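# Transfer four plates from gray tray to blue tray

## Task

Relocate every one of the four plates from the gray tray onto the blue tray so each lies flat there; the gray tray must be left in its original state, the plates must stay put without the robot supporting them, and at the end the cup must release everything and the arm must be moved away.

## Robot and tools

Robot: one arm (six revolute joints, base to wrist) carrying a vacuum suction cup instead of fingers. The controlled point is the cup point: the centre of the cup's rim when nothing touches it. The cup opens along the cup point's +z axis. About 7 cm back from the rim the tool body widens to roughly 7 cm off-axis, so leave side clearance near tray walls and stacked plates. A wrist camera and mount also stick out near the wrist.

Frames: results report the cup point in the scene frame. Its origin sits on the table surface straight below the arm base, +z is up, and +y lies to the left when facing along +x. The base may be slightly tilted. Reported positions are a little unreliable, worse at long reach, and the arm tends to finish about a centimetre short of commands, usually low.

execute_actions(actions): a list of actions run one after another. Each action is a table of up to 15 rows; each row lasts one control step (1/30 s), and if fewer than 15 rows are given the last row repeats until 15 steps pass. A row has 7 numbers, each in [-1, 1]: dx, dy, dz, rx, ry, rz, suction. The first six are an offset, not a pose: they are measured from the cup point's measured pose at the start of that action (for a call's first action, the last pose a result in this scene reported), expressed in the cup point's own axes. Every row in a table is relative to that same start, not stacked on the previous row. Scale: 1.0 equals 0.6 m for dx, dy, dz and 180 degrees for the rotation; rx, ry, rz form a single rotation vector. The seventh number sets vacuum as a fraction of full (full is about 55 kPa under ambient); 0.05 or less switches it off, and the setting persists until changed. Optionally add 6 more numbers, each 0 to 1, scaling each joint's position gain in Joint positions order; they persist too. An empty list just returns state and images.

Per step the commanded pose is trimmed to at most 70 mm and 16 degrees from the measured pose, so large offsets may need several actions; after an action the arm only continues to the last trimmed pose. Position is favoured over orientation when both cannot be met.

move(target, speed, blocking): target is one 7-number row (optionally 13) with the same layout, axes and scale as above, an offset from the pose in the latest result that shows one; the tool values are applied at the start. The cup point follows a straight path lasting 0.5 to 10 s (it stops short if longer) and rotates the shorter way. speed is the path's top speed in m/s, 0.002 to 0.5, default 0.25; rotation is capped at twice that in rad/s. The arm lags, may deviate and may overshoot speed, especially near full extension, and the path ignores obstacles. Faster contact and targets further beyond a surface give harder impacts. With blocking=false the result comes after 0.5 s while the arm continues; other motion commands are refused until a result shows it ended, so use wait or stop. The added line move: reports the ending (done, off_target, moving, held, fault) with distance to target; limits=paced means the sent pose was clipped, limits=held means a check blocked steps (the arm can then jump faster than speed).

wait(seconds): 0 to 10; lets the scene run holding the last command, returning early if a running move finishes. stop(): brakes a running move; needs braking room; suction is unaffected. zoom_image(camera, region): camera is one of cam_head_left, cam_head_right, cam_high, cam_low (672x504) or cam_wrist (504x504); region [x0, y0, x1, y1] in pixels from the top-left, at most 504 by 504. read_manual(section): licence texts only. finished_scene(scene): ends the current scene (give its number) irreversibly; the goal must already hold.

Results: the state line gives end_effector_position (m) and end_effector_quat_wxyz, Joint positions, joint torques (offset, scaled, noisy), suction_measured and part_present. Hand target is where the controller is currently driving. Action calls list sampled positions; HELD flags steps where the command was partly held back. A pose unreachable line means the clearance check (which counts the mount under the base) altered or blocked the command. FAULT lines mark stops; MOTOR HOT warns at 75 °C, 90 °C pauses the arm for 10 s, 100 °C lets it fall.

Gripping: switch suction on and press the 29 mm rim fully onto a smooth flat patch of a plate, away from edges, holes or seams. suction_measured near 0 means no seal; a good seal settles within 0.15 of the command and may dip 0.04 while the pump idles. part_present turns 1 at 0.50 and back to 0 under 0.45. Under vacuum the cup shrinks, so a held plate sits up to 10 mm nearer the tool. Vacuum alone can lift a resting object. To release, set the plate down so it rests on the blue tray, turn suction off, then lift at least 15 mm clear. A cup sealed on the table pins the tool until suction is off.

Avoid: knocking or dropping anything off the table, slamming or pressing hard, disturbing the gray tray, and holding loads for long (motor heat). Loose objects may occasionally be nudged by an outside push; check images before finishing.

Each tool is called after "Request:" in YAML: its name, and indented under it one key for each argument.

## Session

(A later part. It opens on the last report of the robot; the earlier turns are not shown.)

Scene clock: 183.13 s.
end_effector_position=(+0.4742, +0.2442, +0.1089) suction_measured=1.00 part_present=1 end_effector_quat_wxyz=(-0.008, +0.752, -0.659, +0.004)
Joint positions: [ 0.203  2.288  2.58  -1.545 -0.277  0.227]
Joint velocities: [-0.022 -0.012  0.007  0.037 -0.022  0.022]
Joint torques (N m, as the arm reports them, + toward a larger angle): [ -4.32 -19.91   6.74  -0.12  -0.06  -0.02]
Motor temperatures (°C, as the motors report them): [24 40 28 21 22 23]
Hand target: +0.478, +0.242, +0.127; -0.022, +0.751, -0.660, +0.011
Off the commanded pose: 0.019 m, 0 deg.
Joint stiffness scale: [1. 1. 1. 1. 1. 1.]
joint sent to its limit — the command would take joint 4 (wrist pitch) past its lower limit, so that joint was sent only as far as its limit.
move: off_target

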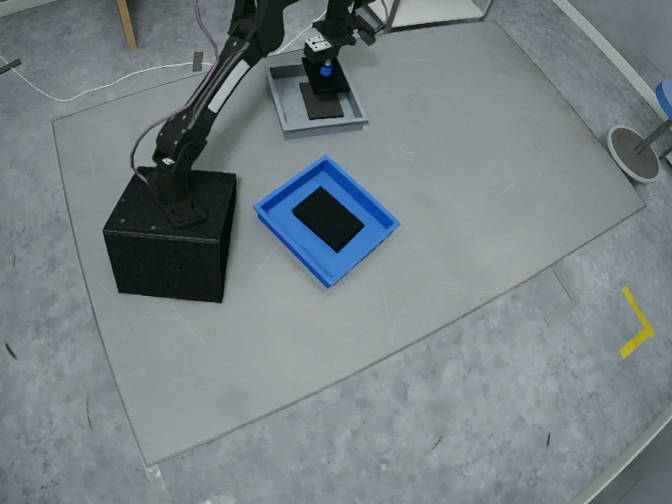

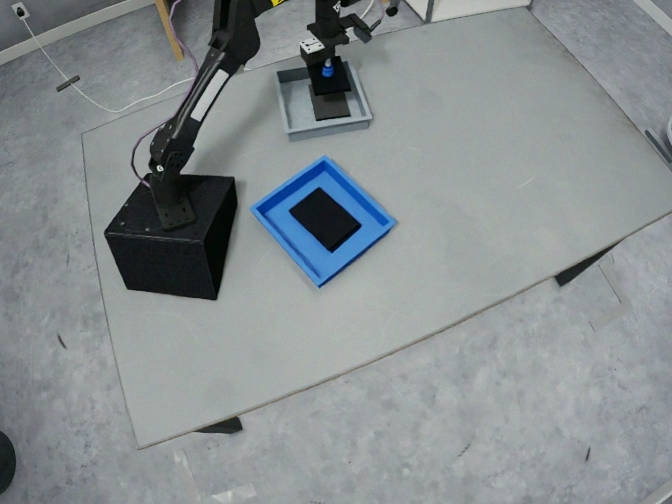

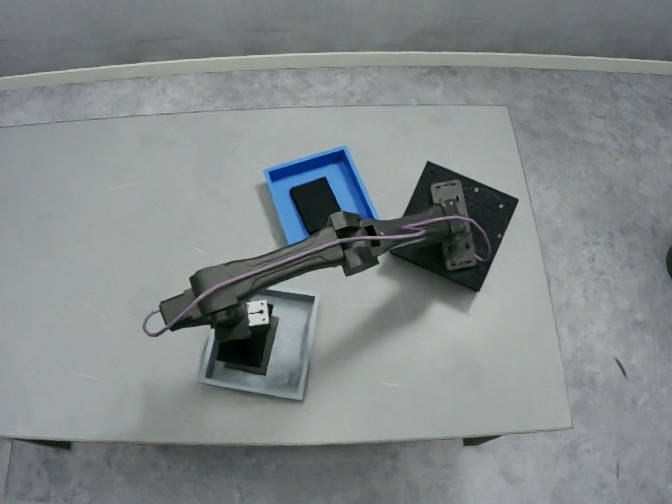

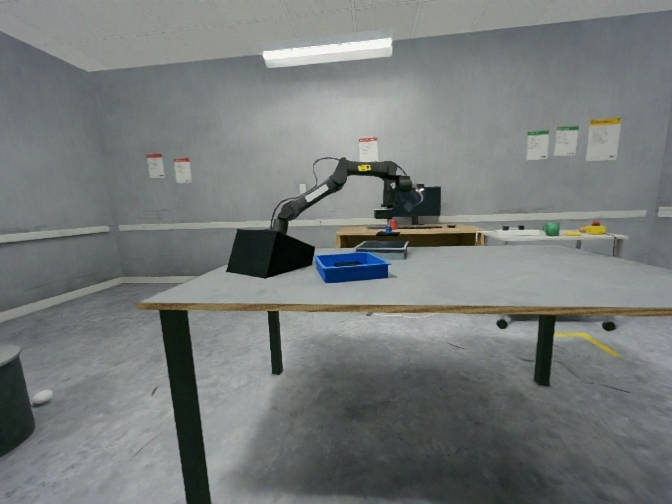

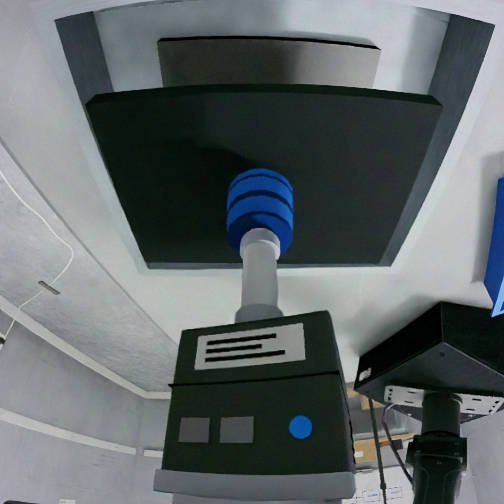

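Request:
move:
  target: [0.56,0.307,-0.02,0.004,0,-0.18,1]
  speed: 0.3

Request:
move:
  target: [0,-0.006,0.09,0.009,-0.008,0,1]
  speed: 0.12

Scene clock: 193.97 s.
end_effector_position=(+0.3311, -0.1198, +0.1205) suction_measured=1.00 part_present=1 end_effector_quat_wxyz=(+0.010, +0.905, -0.426, +0.008)
Joint positions: [-0.726  1.893  1.416 -1.123 -0.384 -1.31 ]
Joint velocities: [ 0.002  0.012 -0.012  0.007 -0.022  0.051]
Joint torques (N m, as the arm reports them, + toward a larger angle): [ -3.75 -10.64   6.5    0.02  -0.06  -0.04]
Motor temperatures (°C, as the motors report them): [24 42 28 21 22 23]
Hand target: +0.337, -0.119, +0.125; +0.003, +0.907, -0.422, +0.017
Off the commanded pose: 0.009 m, 3 deg.
Joint stiffness scale: [1. 1. 1. 1. 1. 1.]
move: off_target

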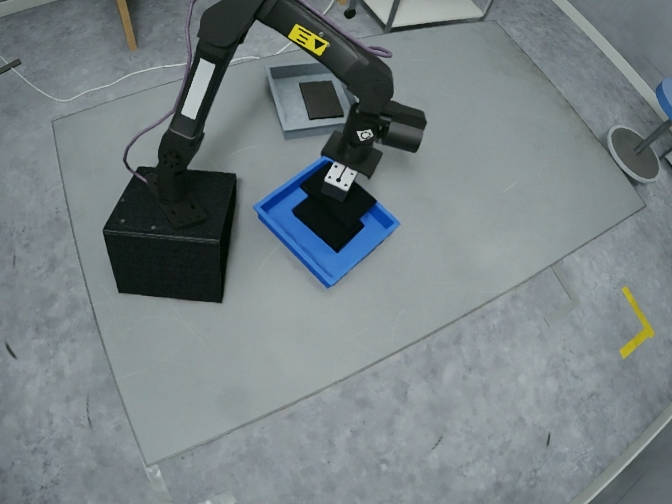

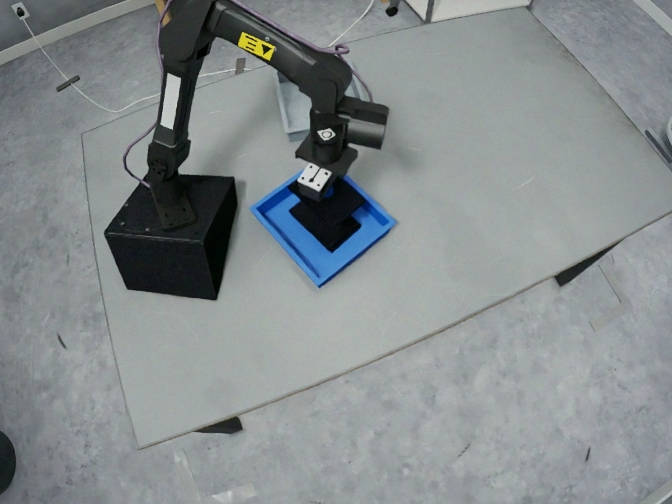

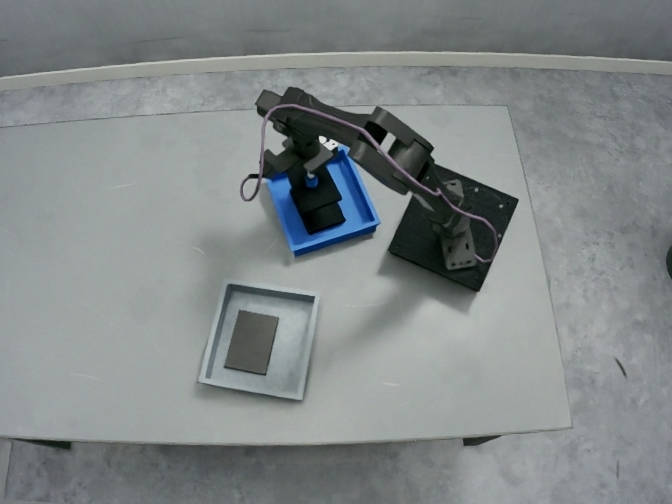

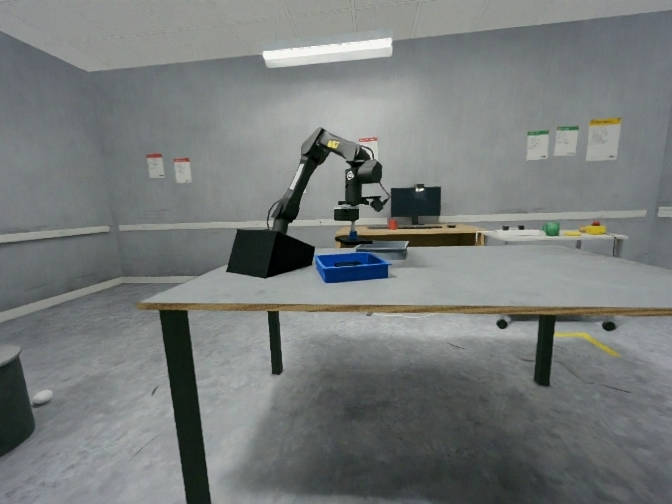

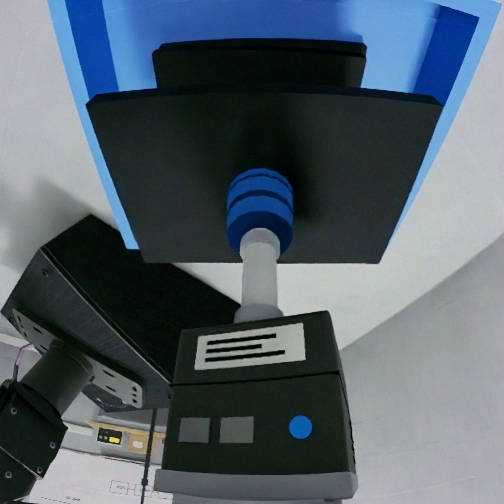

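Scene clock: 195.00 s.
end_effector_position=(+0.3297, -0.1207, +0.0655) suction_measured=1.00 part_present=1 end_effector_quat_wxyz=(-0.001, +0.906, -0.424, -0.005)
Joint positions: [-0.679  1.977  1.309 -0.946 -0.404 -1.276]
Joint velocities: [-0.022  0.002 -0.002 -0.022 -0.066 -0.007]
Joint torques (N m, as the arm reports them, + toward a larger angle): [ -3.55 -11.94   4.7    0.12  -0.08   0.14]
Motor temperatures (°C, as the motors report them): [24 42 28 21 22 23]
Hand target: +0.334, -0.119, +0.066; -0.009, +0.905, -0.426, +0.003
Off the commanded pose: 0.005 m, 1 deg.
Joint stiffness scale: [1. 1. 1. 1. 1. 1.]
move: done

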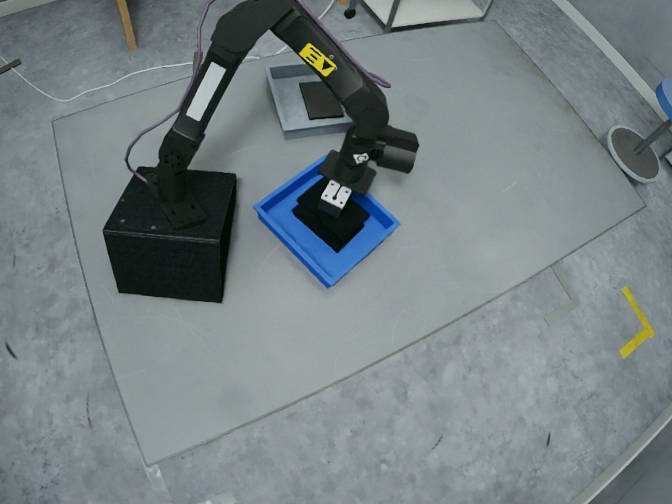

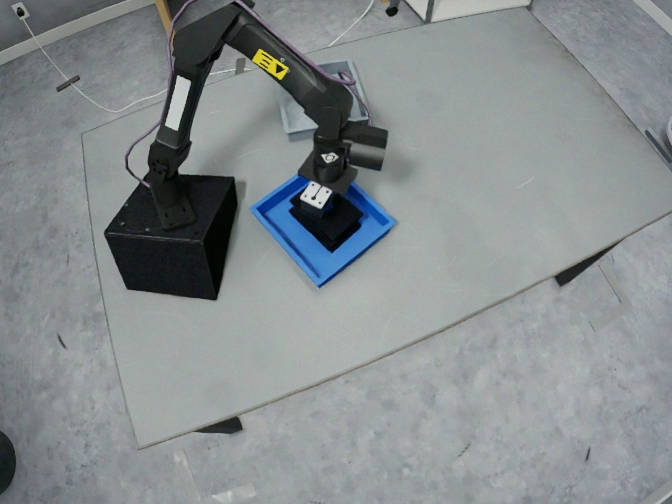

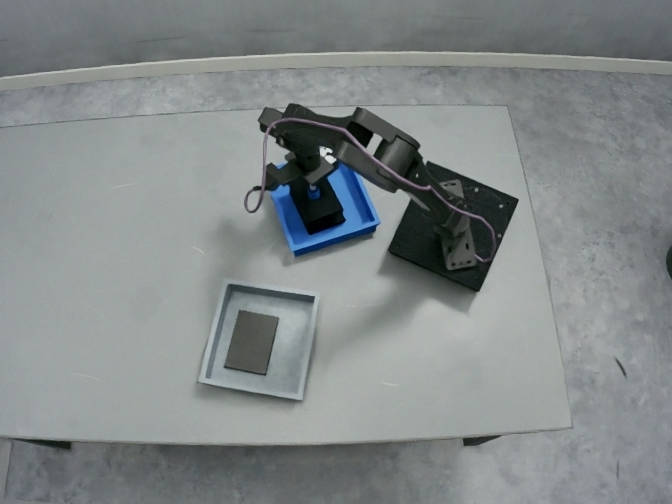

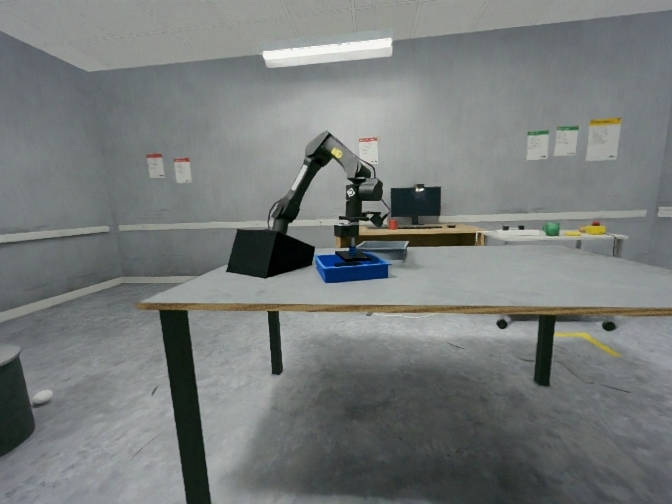

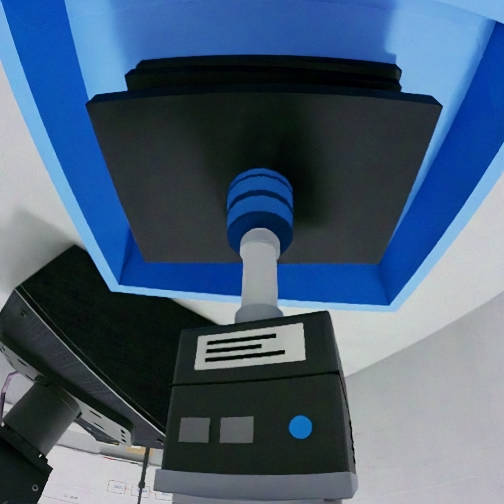

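Request:
move:
  target: [-0.008,-0.006,0.066,0.003,0,0,1]
  speed: 0.04

Request:
execute_actions:
  actions:
    - [[0,0,0,0,0,0,0]]

Request:
move:
  target: [0,0,-0.145,0.004,0,0,0]
  speed: 0.2

Request:
move:
  target: [-0.3,-0.565,0,0.01,0.008,0.185,0]
  speed: 0.35

Scene clock: 216.23 s.
end_effector_position=(+0.3260, -0.1148, +0.0326) suction_measured=0.98 part_present=1 end_effector_quat_wxyz=(-0.000, +0.906, -0.424, -0.008)
Joint positions: [-0.632  2.007  1.225 -0.819 -0.404 -1.229]
Joint velocities: [ 0.002 -0.012  0.002  0.022 -0.007 -0.066]
Joint torques (N m, as the arm reports them, + toward a larger angle): [ -3.19 -10.2    3.66   0.31  -0.08   0.07]
Motor temperatures (°C, as the motors report them): [24 38 27 22 22 23]
Hand target: +0.328, -0.114, +0.026; -0.006, +0.906, -0.424, -0.004
Off the commanded pose: 0.007 m, 1 deg.
Joint stiffness scale: [1. 1. 1. 1. 1. 1.]
move: done

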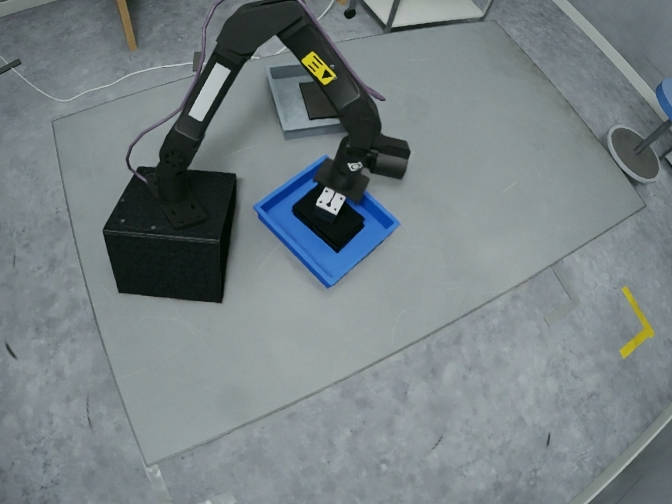

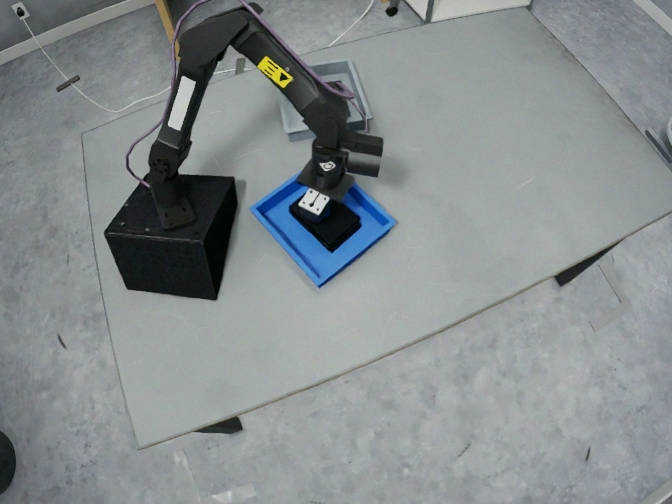

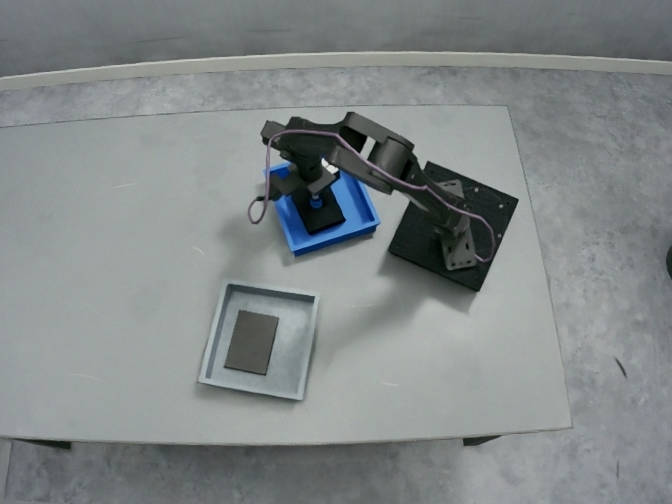

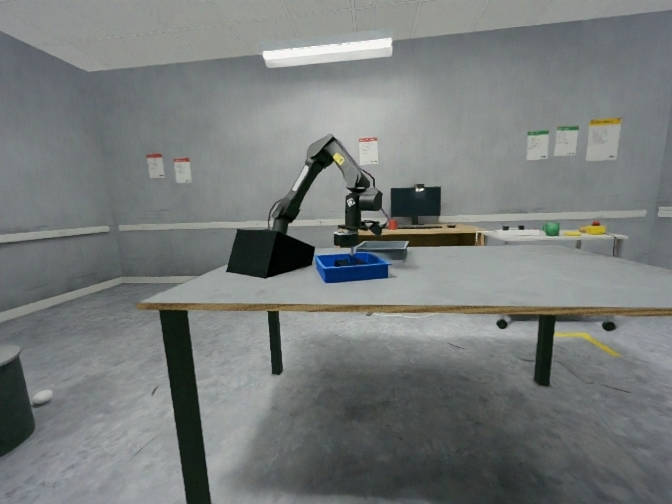

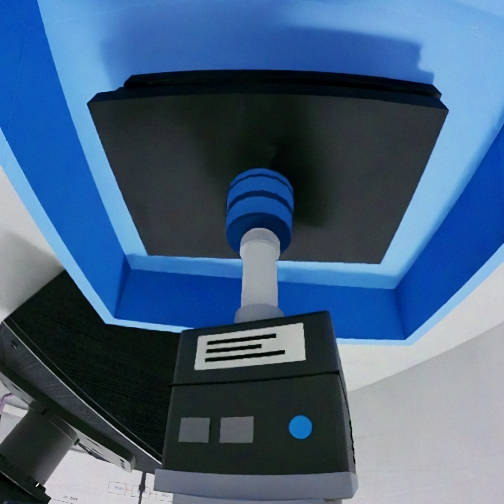

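Scene clock: 216.73 s.
end_effector_position=(+0.3255, -0.1144, +0.0337) suction_measured=0.00 part_present=0 end_effector_quat_wxyz=(+0.001, +0.906, -0.424, -0.009)
Joint positions: [-0.632  2.003  1.225 -0.824 -0.402 -1.229]
Joint velocities: [ 0.007  0.012  0.002 -0.037  0.022 -0.007]
Joint torques (N m, as the arm reports them, + toward a larger angle): [ -3.37 -10.67   4.96   0.     0.06   0.03]
Motor temperatures (°C, as the motors report them): [24 38 27 22 22 23]
Hand target: +0.326, -0.115, +0.033; -0.000, +0.906, -0.424, -0.009
Off the commanded pose: 0.001 m, 0 deg.
Joint stiffness scale: [1. 1. 1. 1. 1. 1.]
Step readings (end_effector_position):
0: (+0.3260, -0.1148, +0.0326)
1: (+0.3258, -0.1147, +0.0326)
2: (+0.3256, -0.1144, +0.0332)
4: (+0.3255, -0.1144, +0.0337)
8: (+0.3255, -0.1144, +0.0337)
15: end_effector_position above

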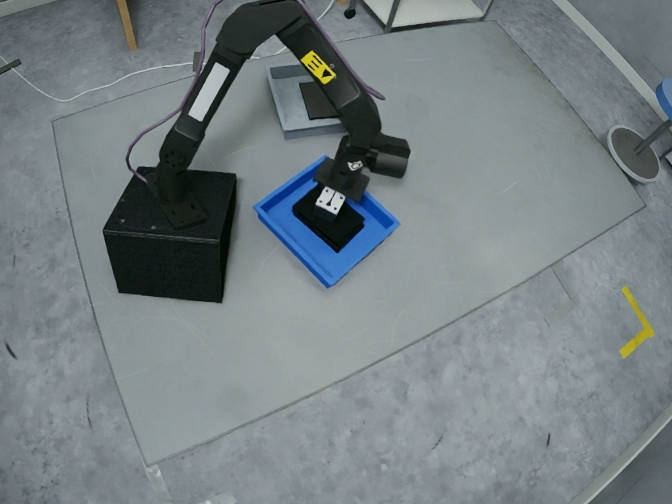

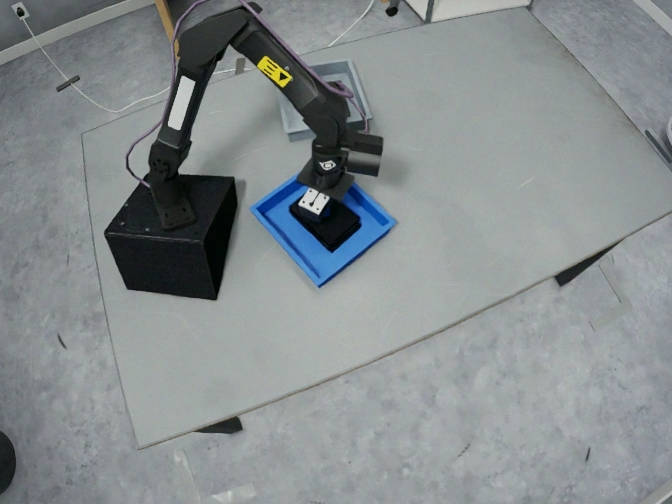

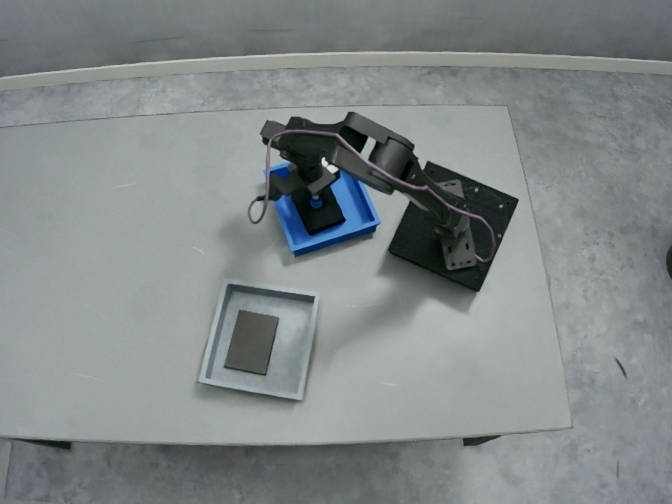

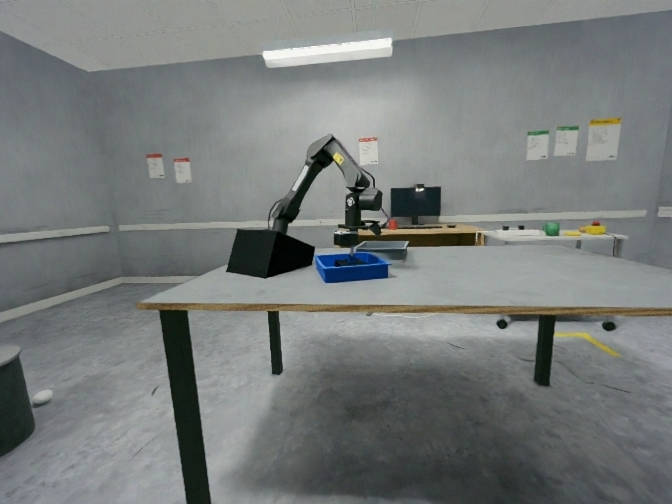

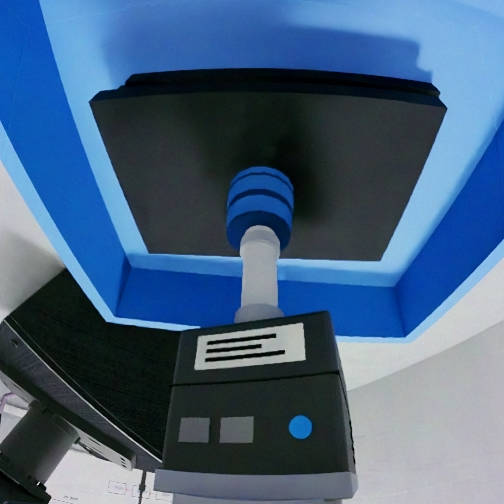

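Scene clock: 217.90 s.
end_effector_position=(+0.3243, -0.1126, +0.1125) suction_measured=0.00 part_present=0 end_effector_quat_wxyz=(-0.001, +0.906, -0.424, -0.014)
Joint positions: [-0.721  1.919  1.416 -1.149 -0.399 -1.329]
Joint velocities: [ 0.012  0.007  0.012 -0.037  0.066 -0.081]
Joint torques (N m, as the arm reports them, + toward a larger angle): [ -4.24 -10.99   7.2   -0.22   0.02  -0.07]
Motor temperatures (°C, as the motors report them): [24 38 27 22 22 23]
Hand target: +0.328, -0.116, +0.121; -0.003, +0.906, -0.424, -0.006
Off the commanded pose: 0.009 m, 1 deg.
Joint stiffness scale: [1. 1. 1. 1. 1. 1.]
move: done

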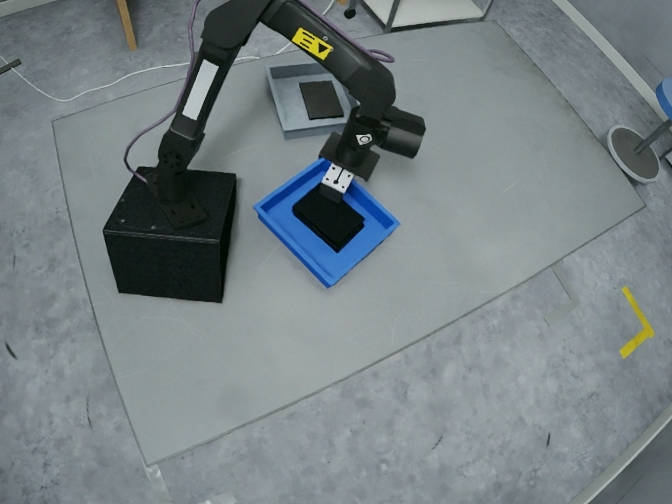

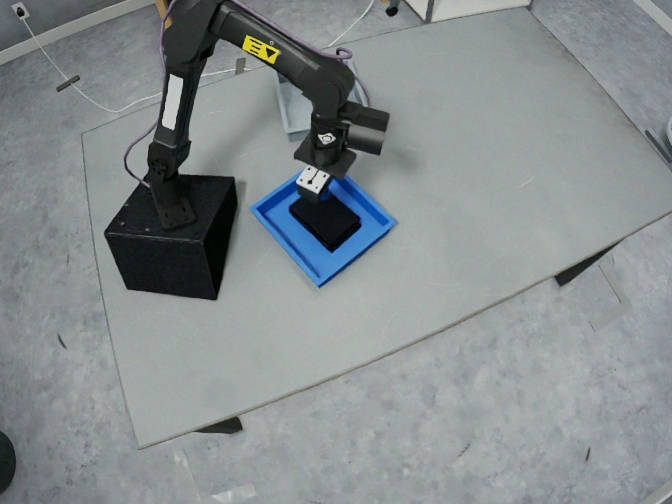

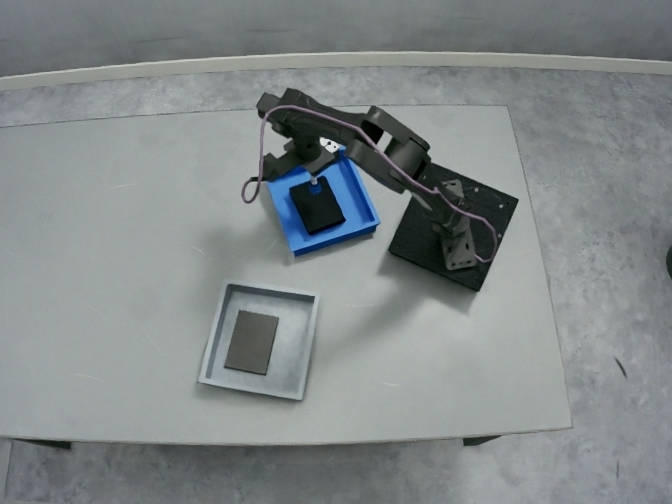

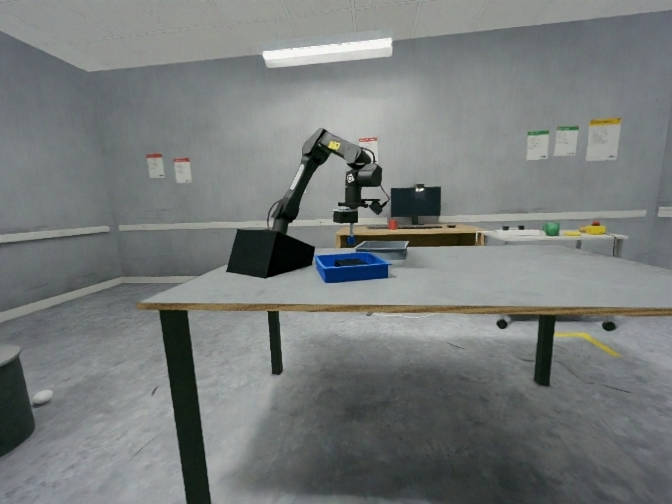

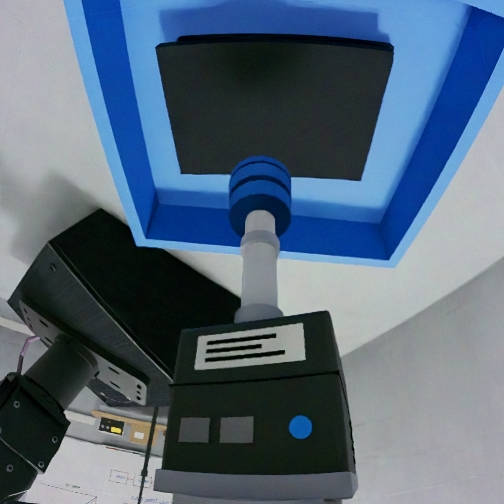

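Scene clock: 220.13 s.
end_effector_position=(+0.4631, +0.2556, +0.1104) suction_measured=0.00 part_present=0 end_effector_quat_wxyz=(-0.016, +0.750, -0.660, -0.019)
Joint positions: [ 0.211  2.245  2.506 -1.519 -0.322  0.237]
Joint velocities: [-0.002  0.002 -0.017  0.022 -0.051 -0.051]
Joint torques (N m, as the arm reports them, + toward a larger angle): [ -3.81 -16.49   7.87  -0.18   0.09   0.12]
Motor temperatures (°C, as the motors report them): [24 39 28 22 22 23]
Hand target: +0.469, +0.249, +0.116; -0.018, +0.745, -0.667, -0.007
Off the commanded pose: 0.015 m, 3 deg.
Joint stiffness scale: [1. 1. 1. 1. 1. 1.]
move: off_target

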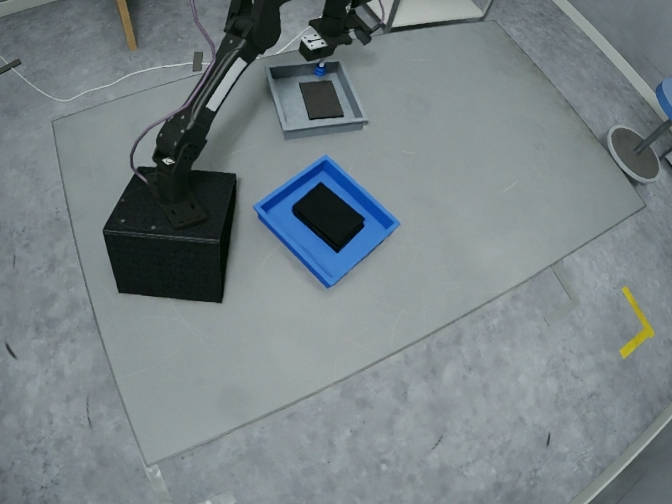

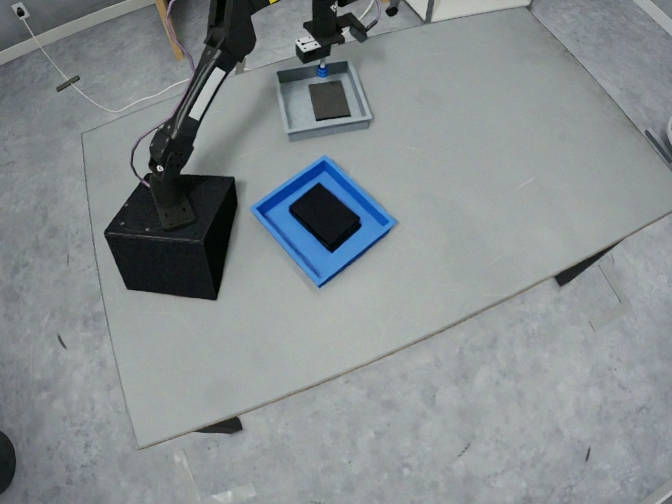

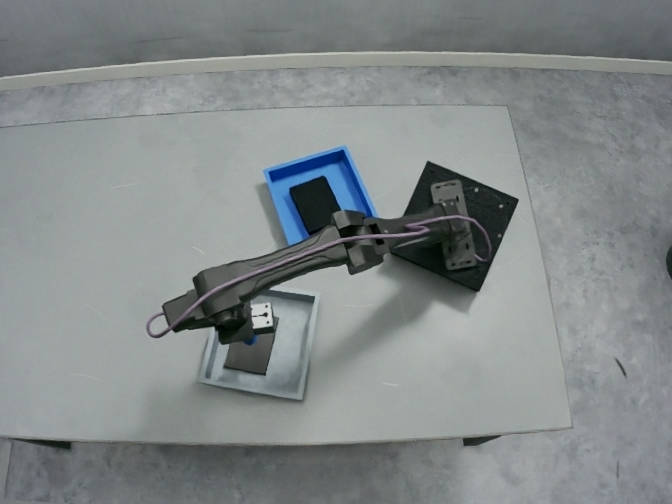

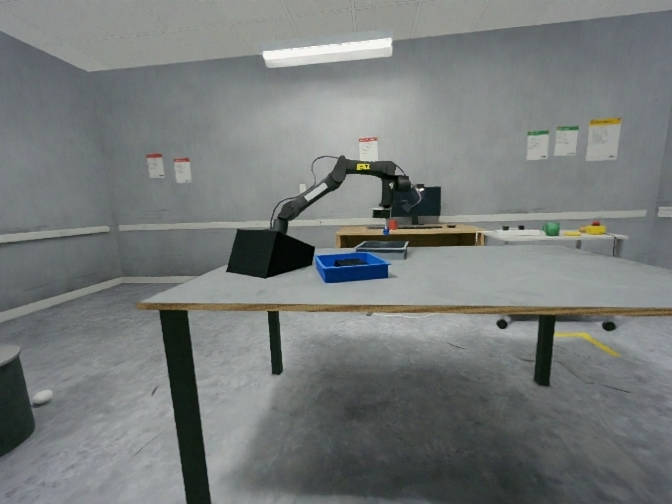

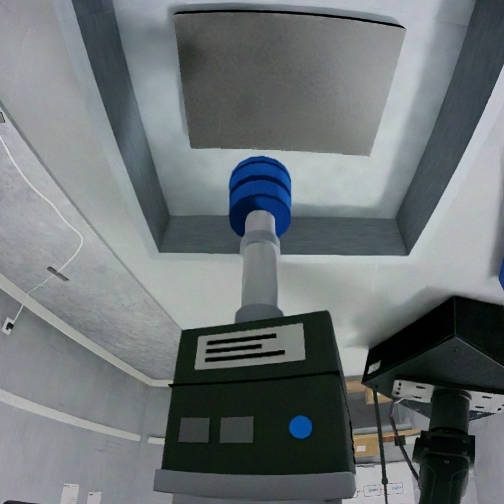

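Request:
move:
  target: [0.04,-0.038,0.11,0.006,0.018,0,0]
  speed: 0.12

Request:
move:
  target: [0,-0.008,0.05,0.004,0,0,1]
  speed: 0.05

Request:
wait:
  seconds: 1

Scene clock: 228.90 s.
end_effector_position=(+0.4837, +0.2380, +0.0426) suction_measured=0.00 part_present=0 end_effector_quat_wxyz=(-0.001, +0.751, -0.660, -0.002)
Joint positions: [ 0.222  2.323  2.381 -1.323 -0.275  0.244]
Joint velocities: [ 0.012  0.007 -0.012 -0.051 -0.007 -0.022]
Joint torques (N m, as the arm reports them, + toward a larger angle): [ -2.89 -18.34   4.88   0.09   0.17   0.12]
Motor temperatures (°C, as the motors report them): [24 40 28 21 22 23]
Hand target: +0.488, +0.237, +0.043; -0.004, +0.750, -0.661, +0.008
Off the commanded pose: 0.005 m, 1 deg.
Joint stiffness scale: [1. 1. 1. 1. 1. 1.]
move: done

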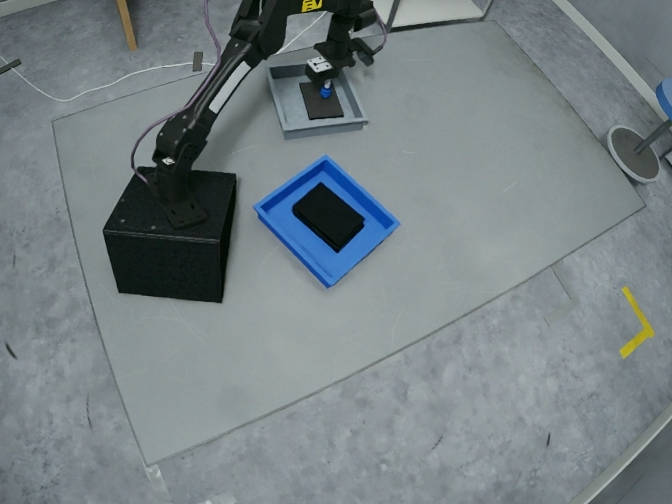

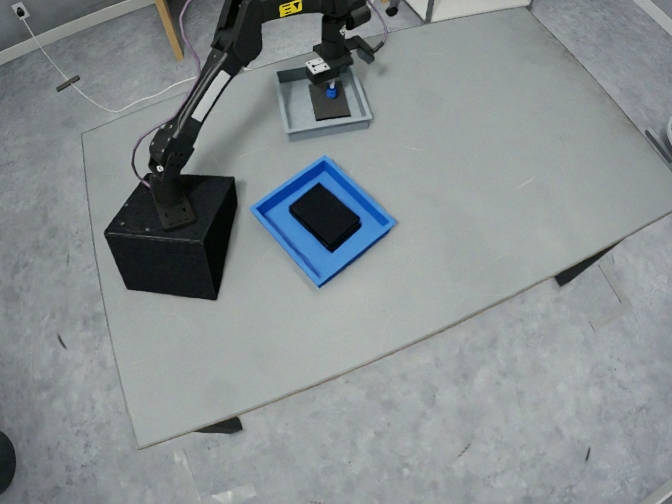

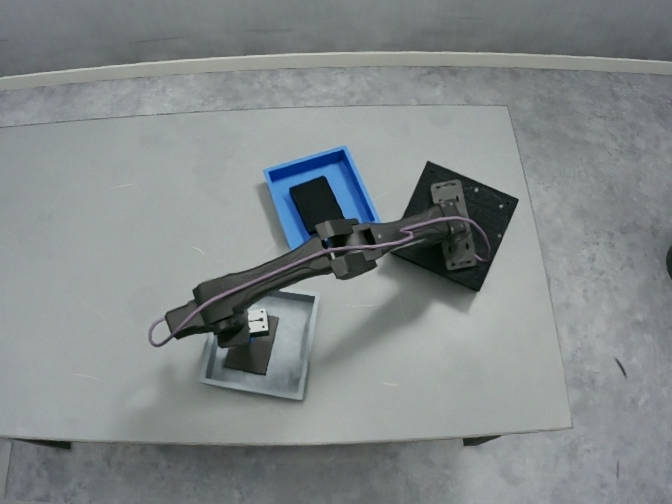

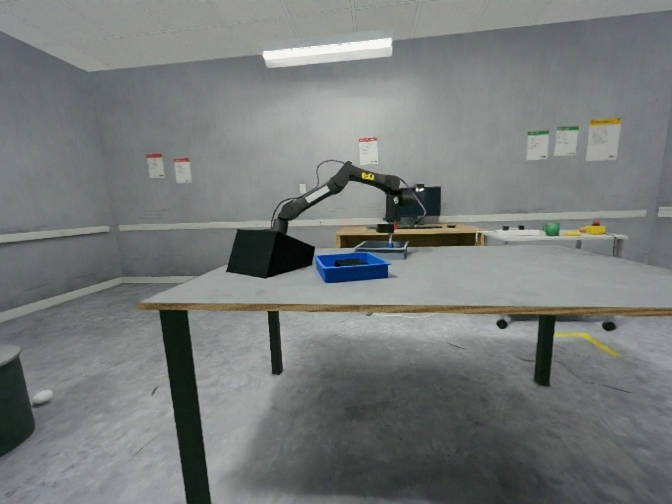

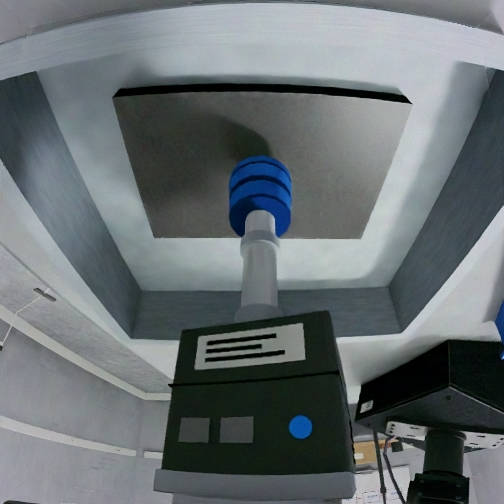

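Scene clock: 230.20 s.
end_effector_position=(+0.4865, +0.2387, +0.0179) suction_measured=0.89 part_present=1 end_effector_quat_wxyz=(-0.005, +0.752, -0.659, -0.001)
Joint positions: [ 0.233  2.336  2.309 -1.227 -0.274  0.255]
Joint velocities: [ 0.007  0.002  0.012 -0.022 -0.037  0.007]
Joint torques (N m, as the arm reports them, + toward a larger angle): [ -2.84 -17.38   4.82   0.12   0.06   0.13]
Motor temperatures (°C, as the motors report them): [24 40 28 21 22 23]
Hand target: +0.488, +0.238, +0.013; -0.006, +0.751, -0.660, +0.002
Off the commanded pose: 0.006 m, 0 deg.
Joint stiffness scale: [1. 1. 1. 1. 1. 1.]
move: done

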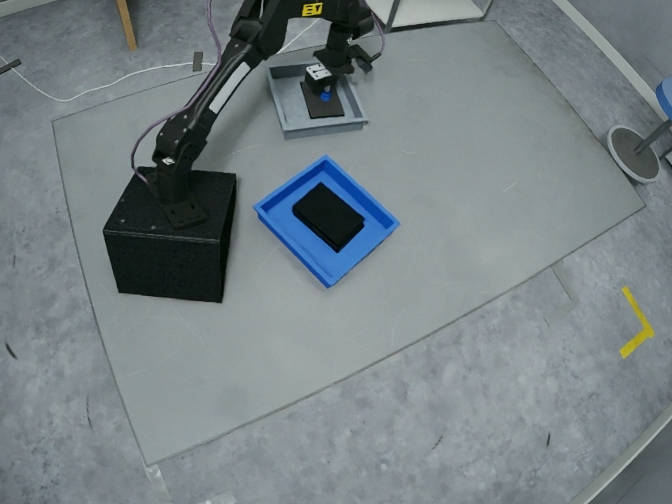

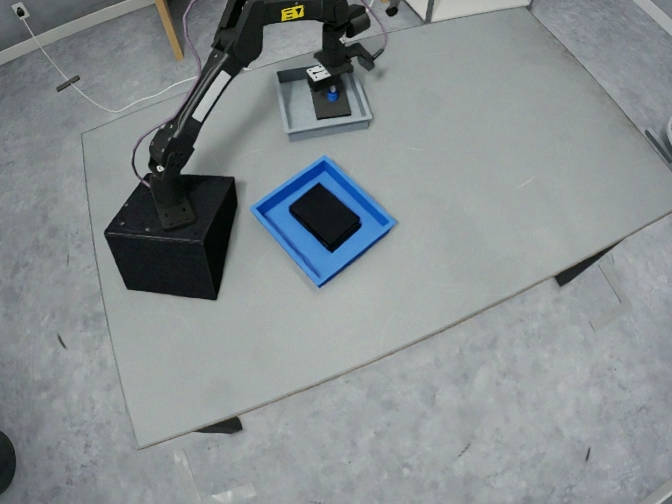

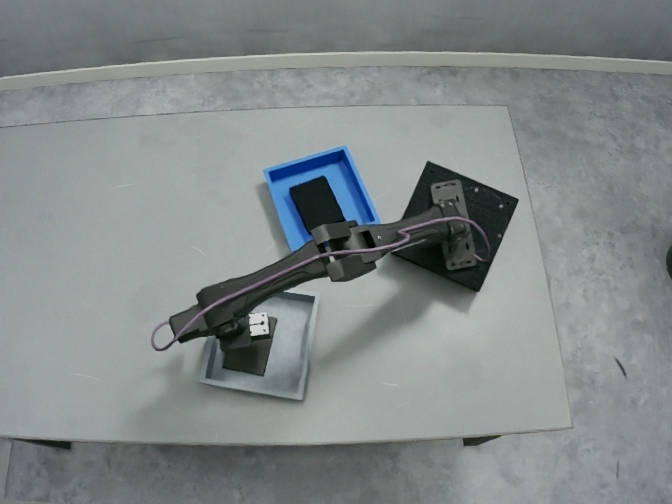

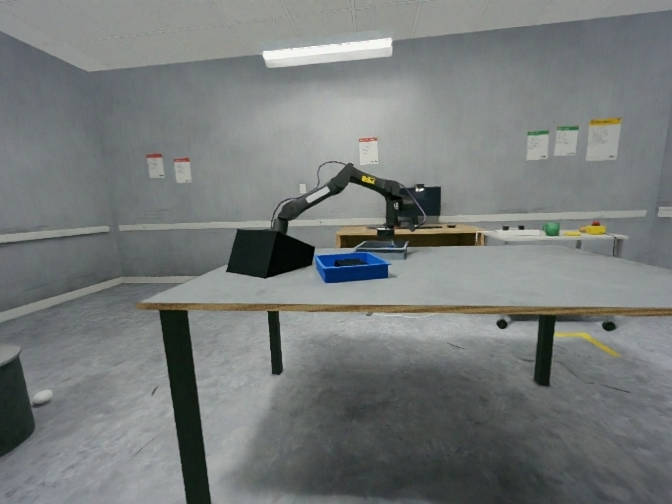

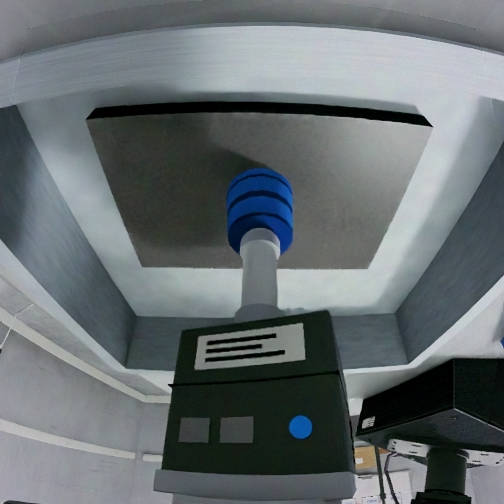

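Scene clock: 231.20 s.
end_effector_position=(+0.4868, +0.2388, +0.0179) suction_measured=1.00 part_present=1 end_effector_quat_wxyz=(-0.006, +0.752, -0.659, -0.001)
Joint positions: [ 0.233  2.336  2.309 -1.226 -0.274  0.255]
Joint velocities: [ 0.002  0.002  0.022 -0.022 -0.051 -0.095]
Joint torques (N m, as the arm reports them, + toward a larger angle): [ -2.86 -17.4    4.81   0.16   0.06   0.12]
Motor temperatures (°C, as the motors report them): [24 40 28 21 22 23]
Hand target: +0.488, +0.238, +0.013; -0.006, +0.751, -0.660, +0.002
Off the commanded pose: 0.006 m, 0 deg.
Joint stiffness scale: [1. 1. 1. 1. 1. 1.]
wait: 1.00 s; at rest by 0.17 s

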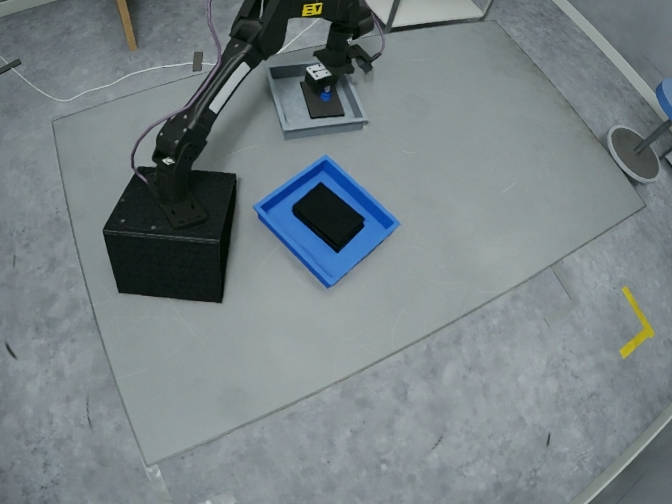

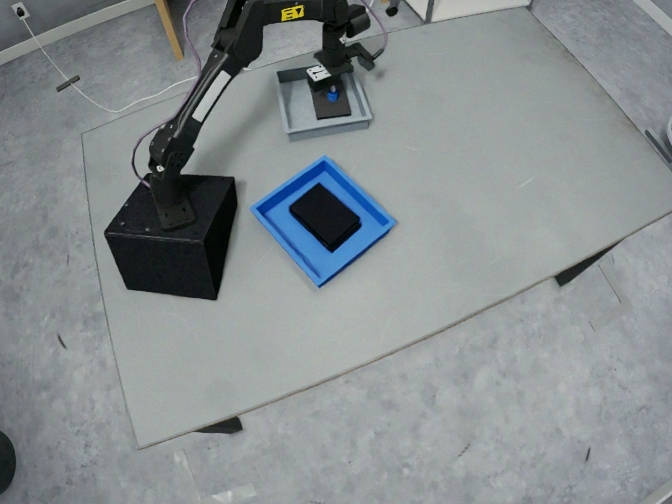

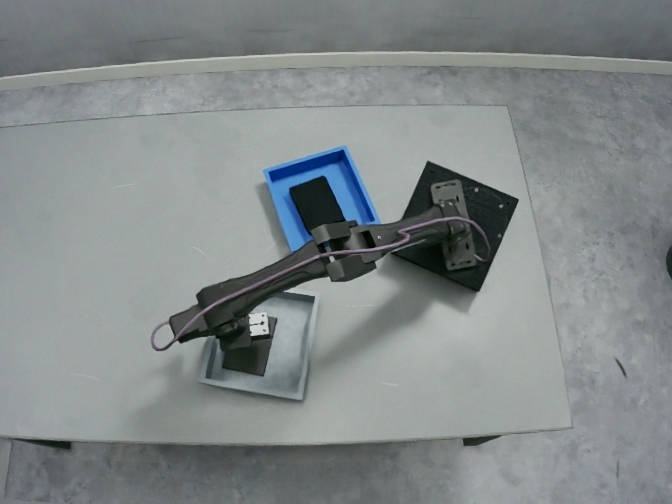

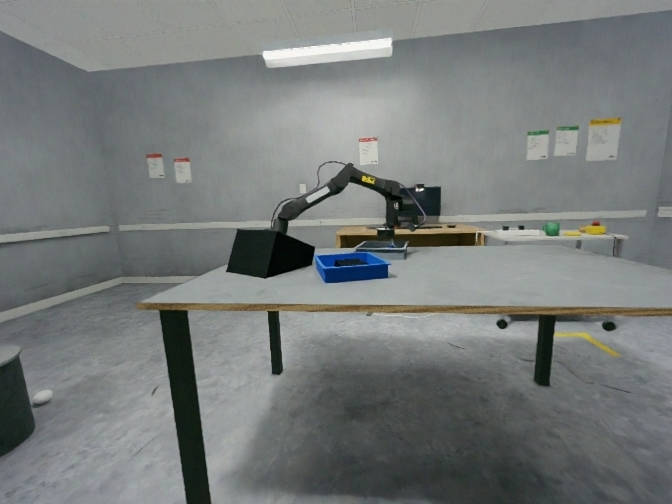

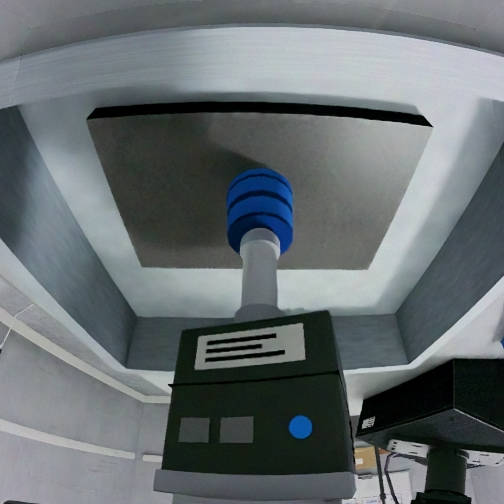

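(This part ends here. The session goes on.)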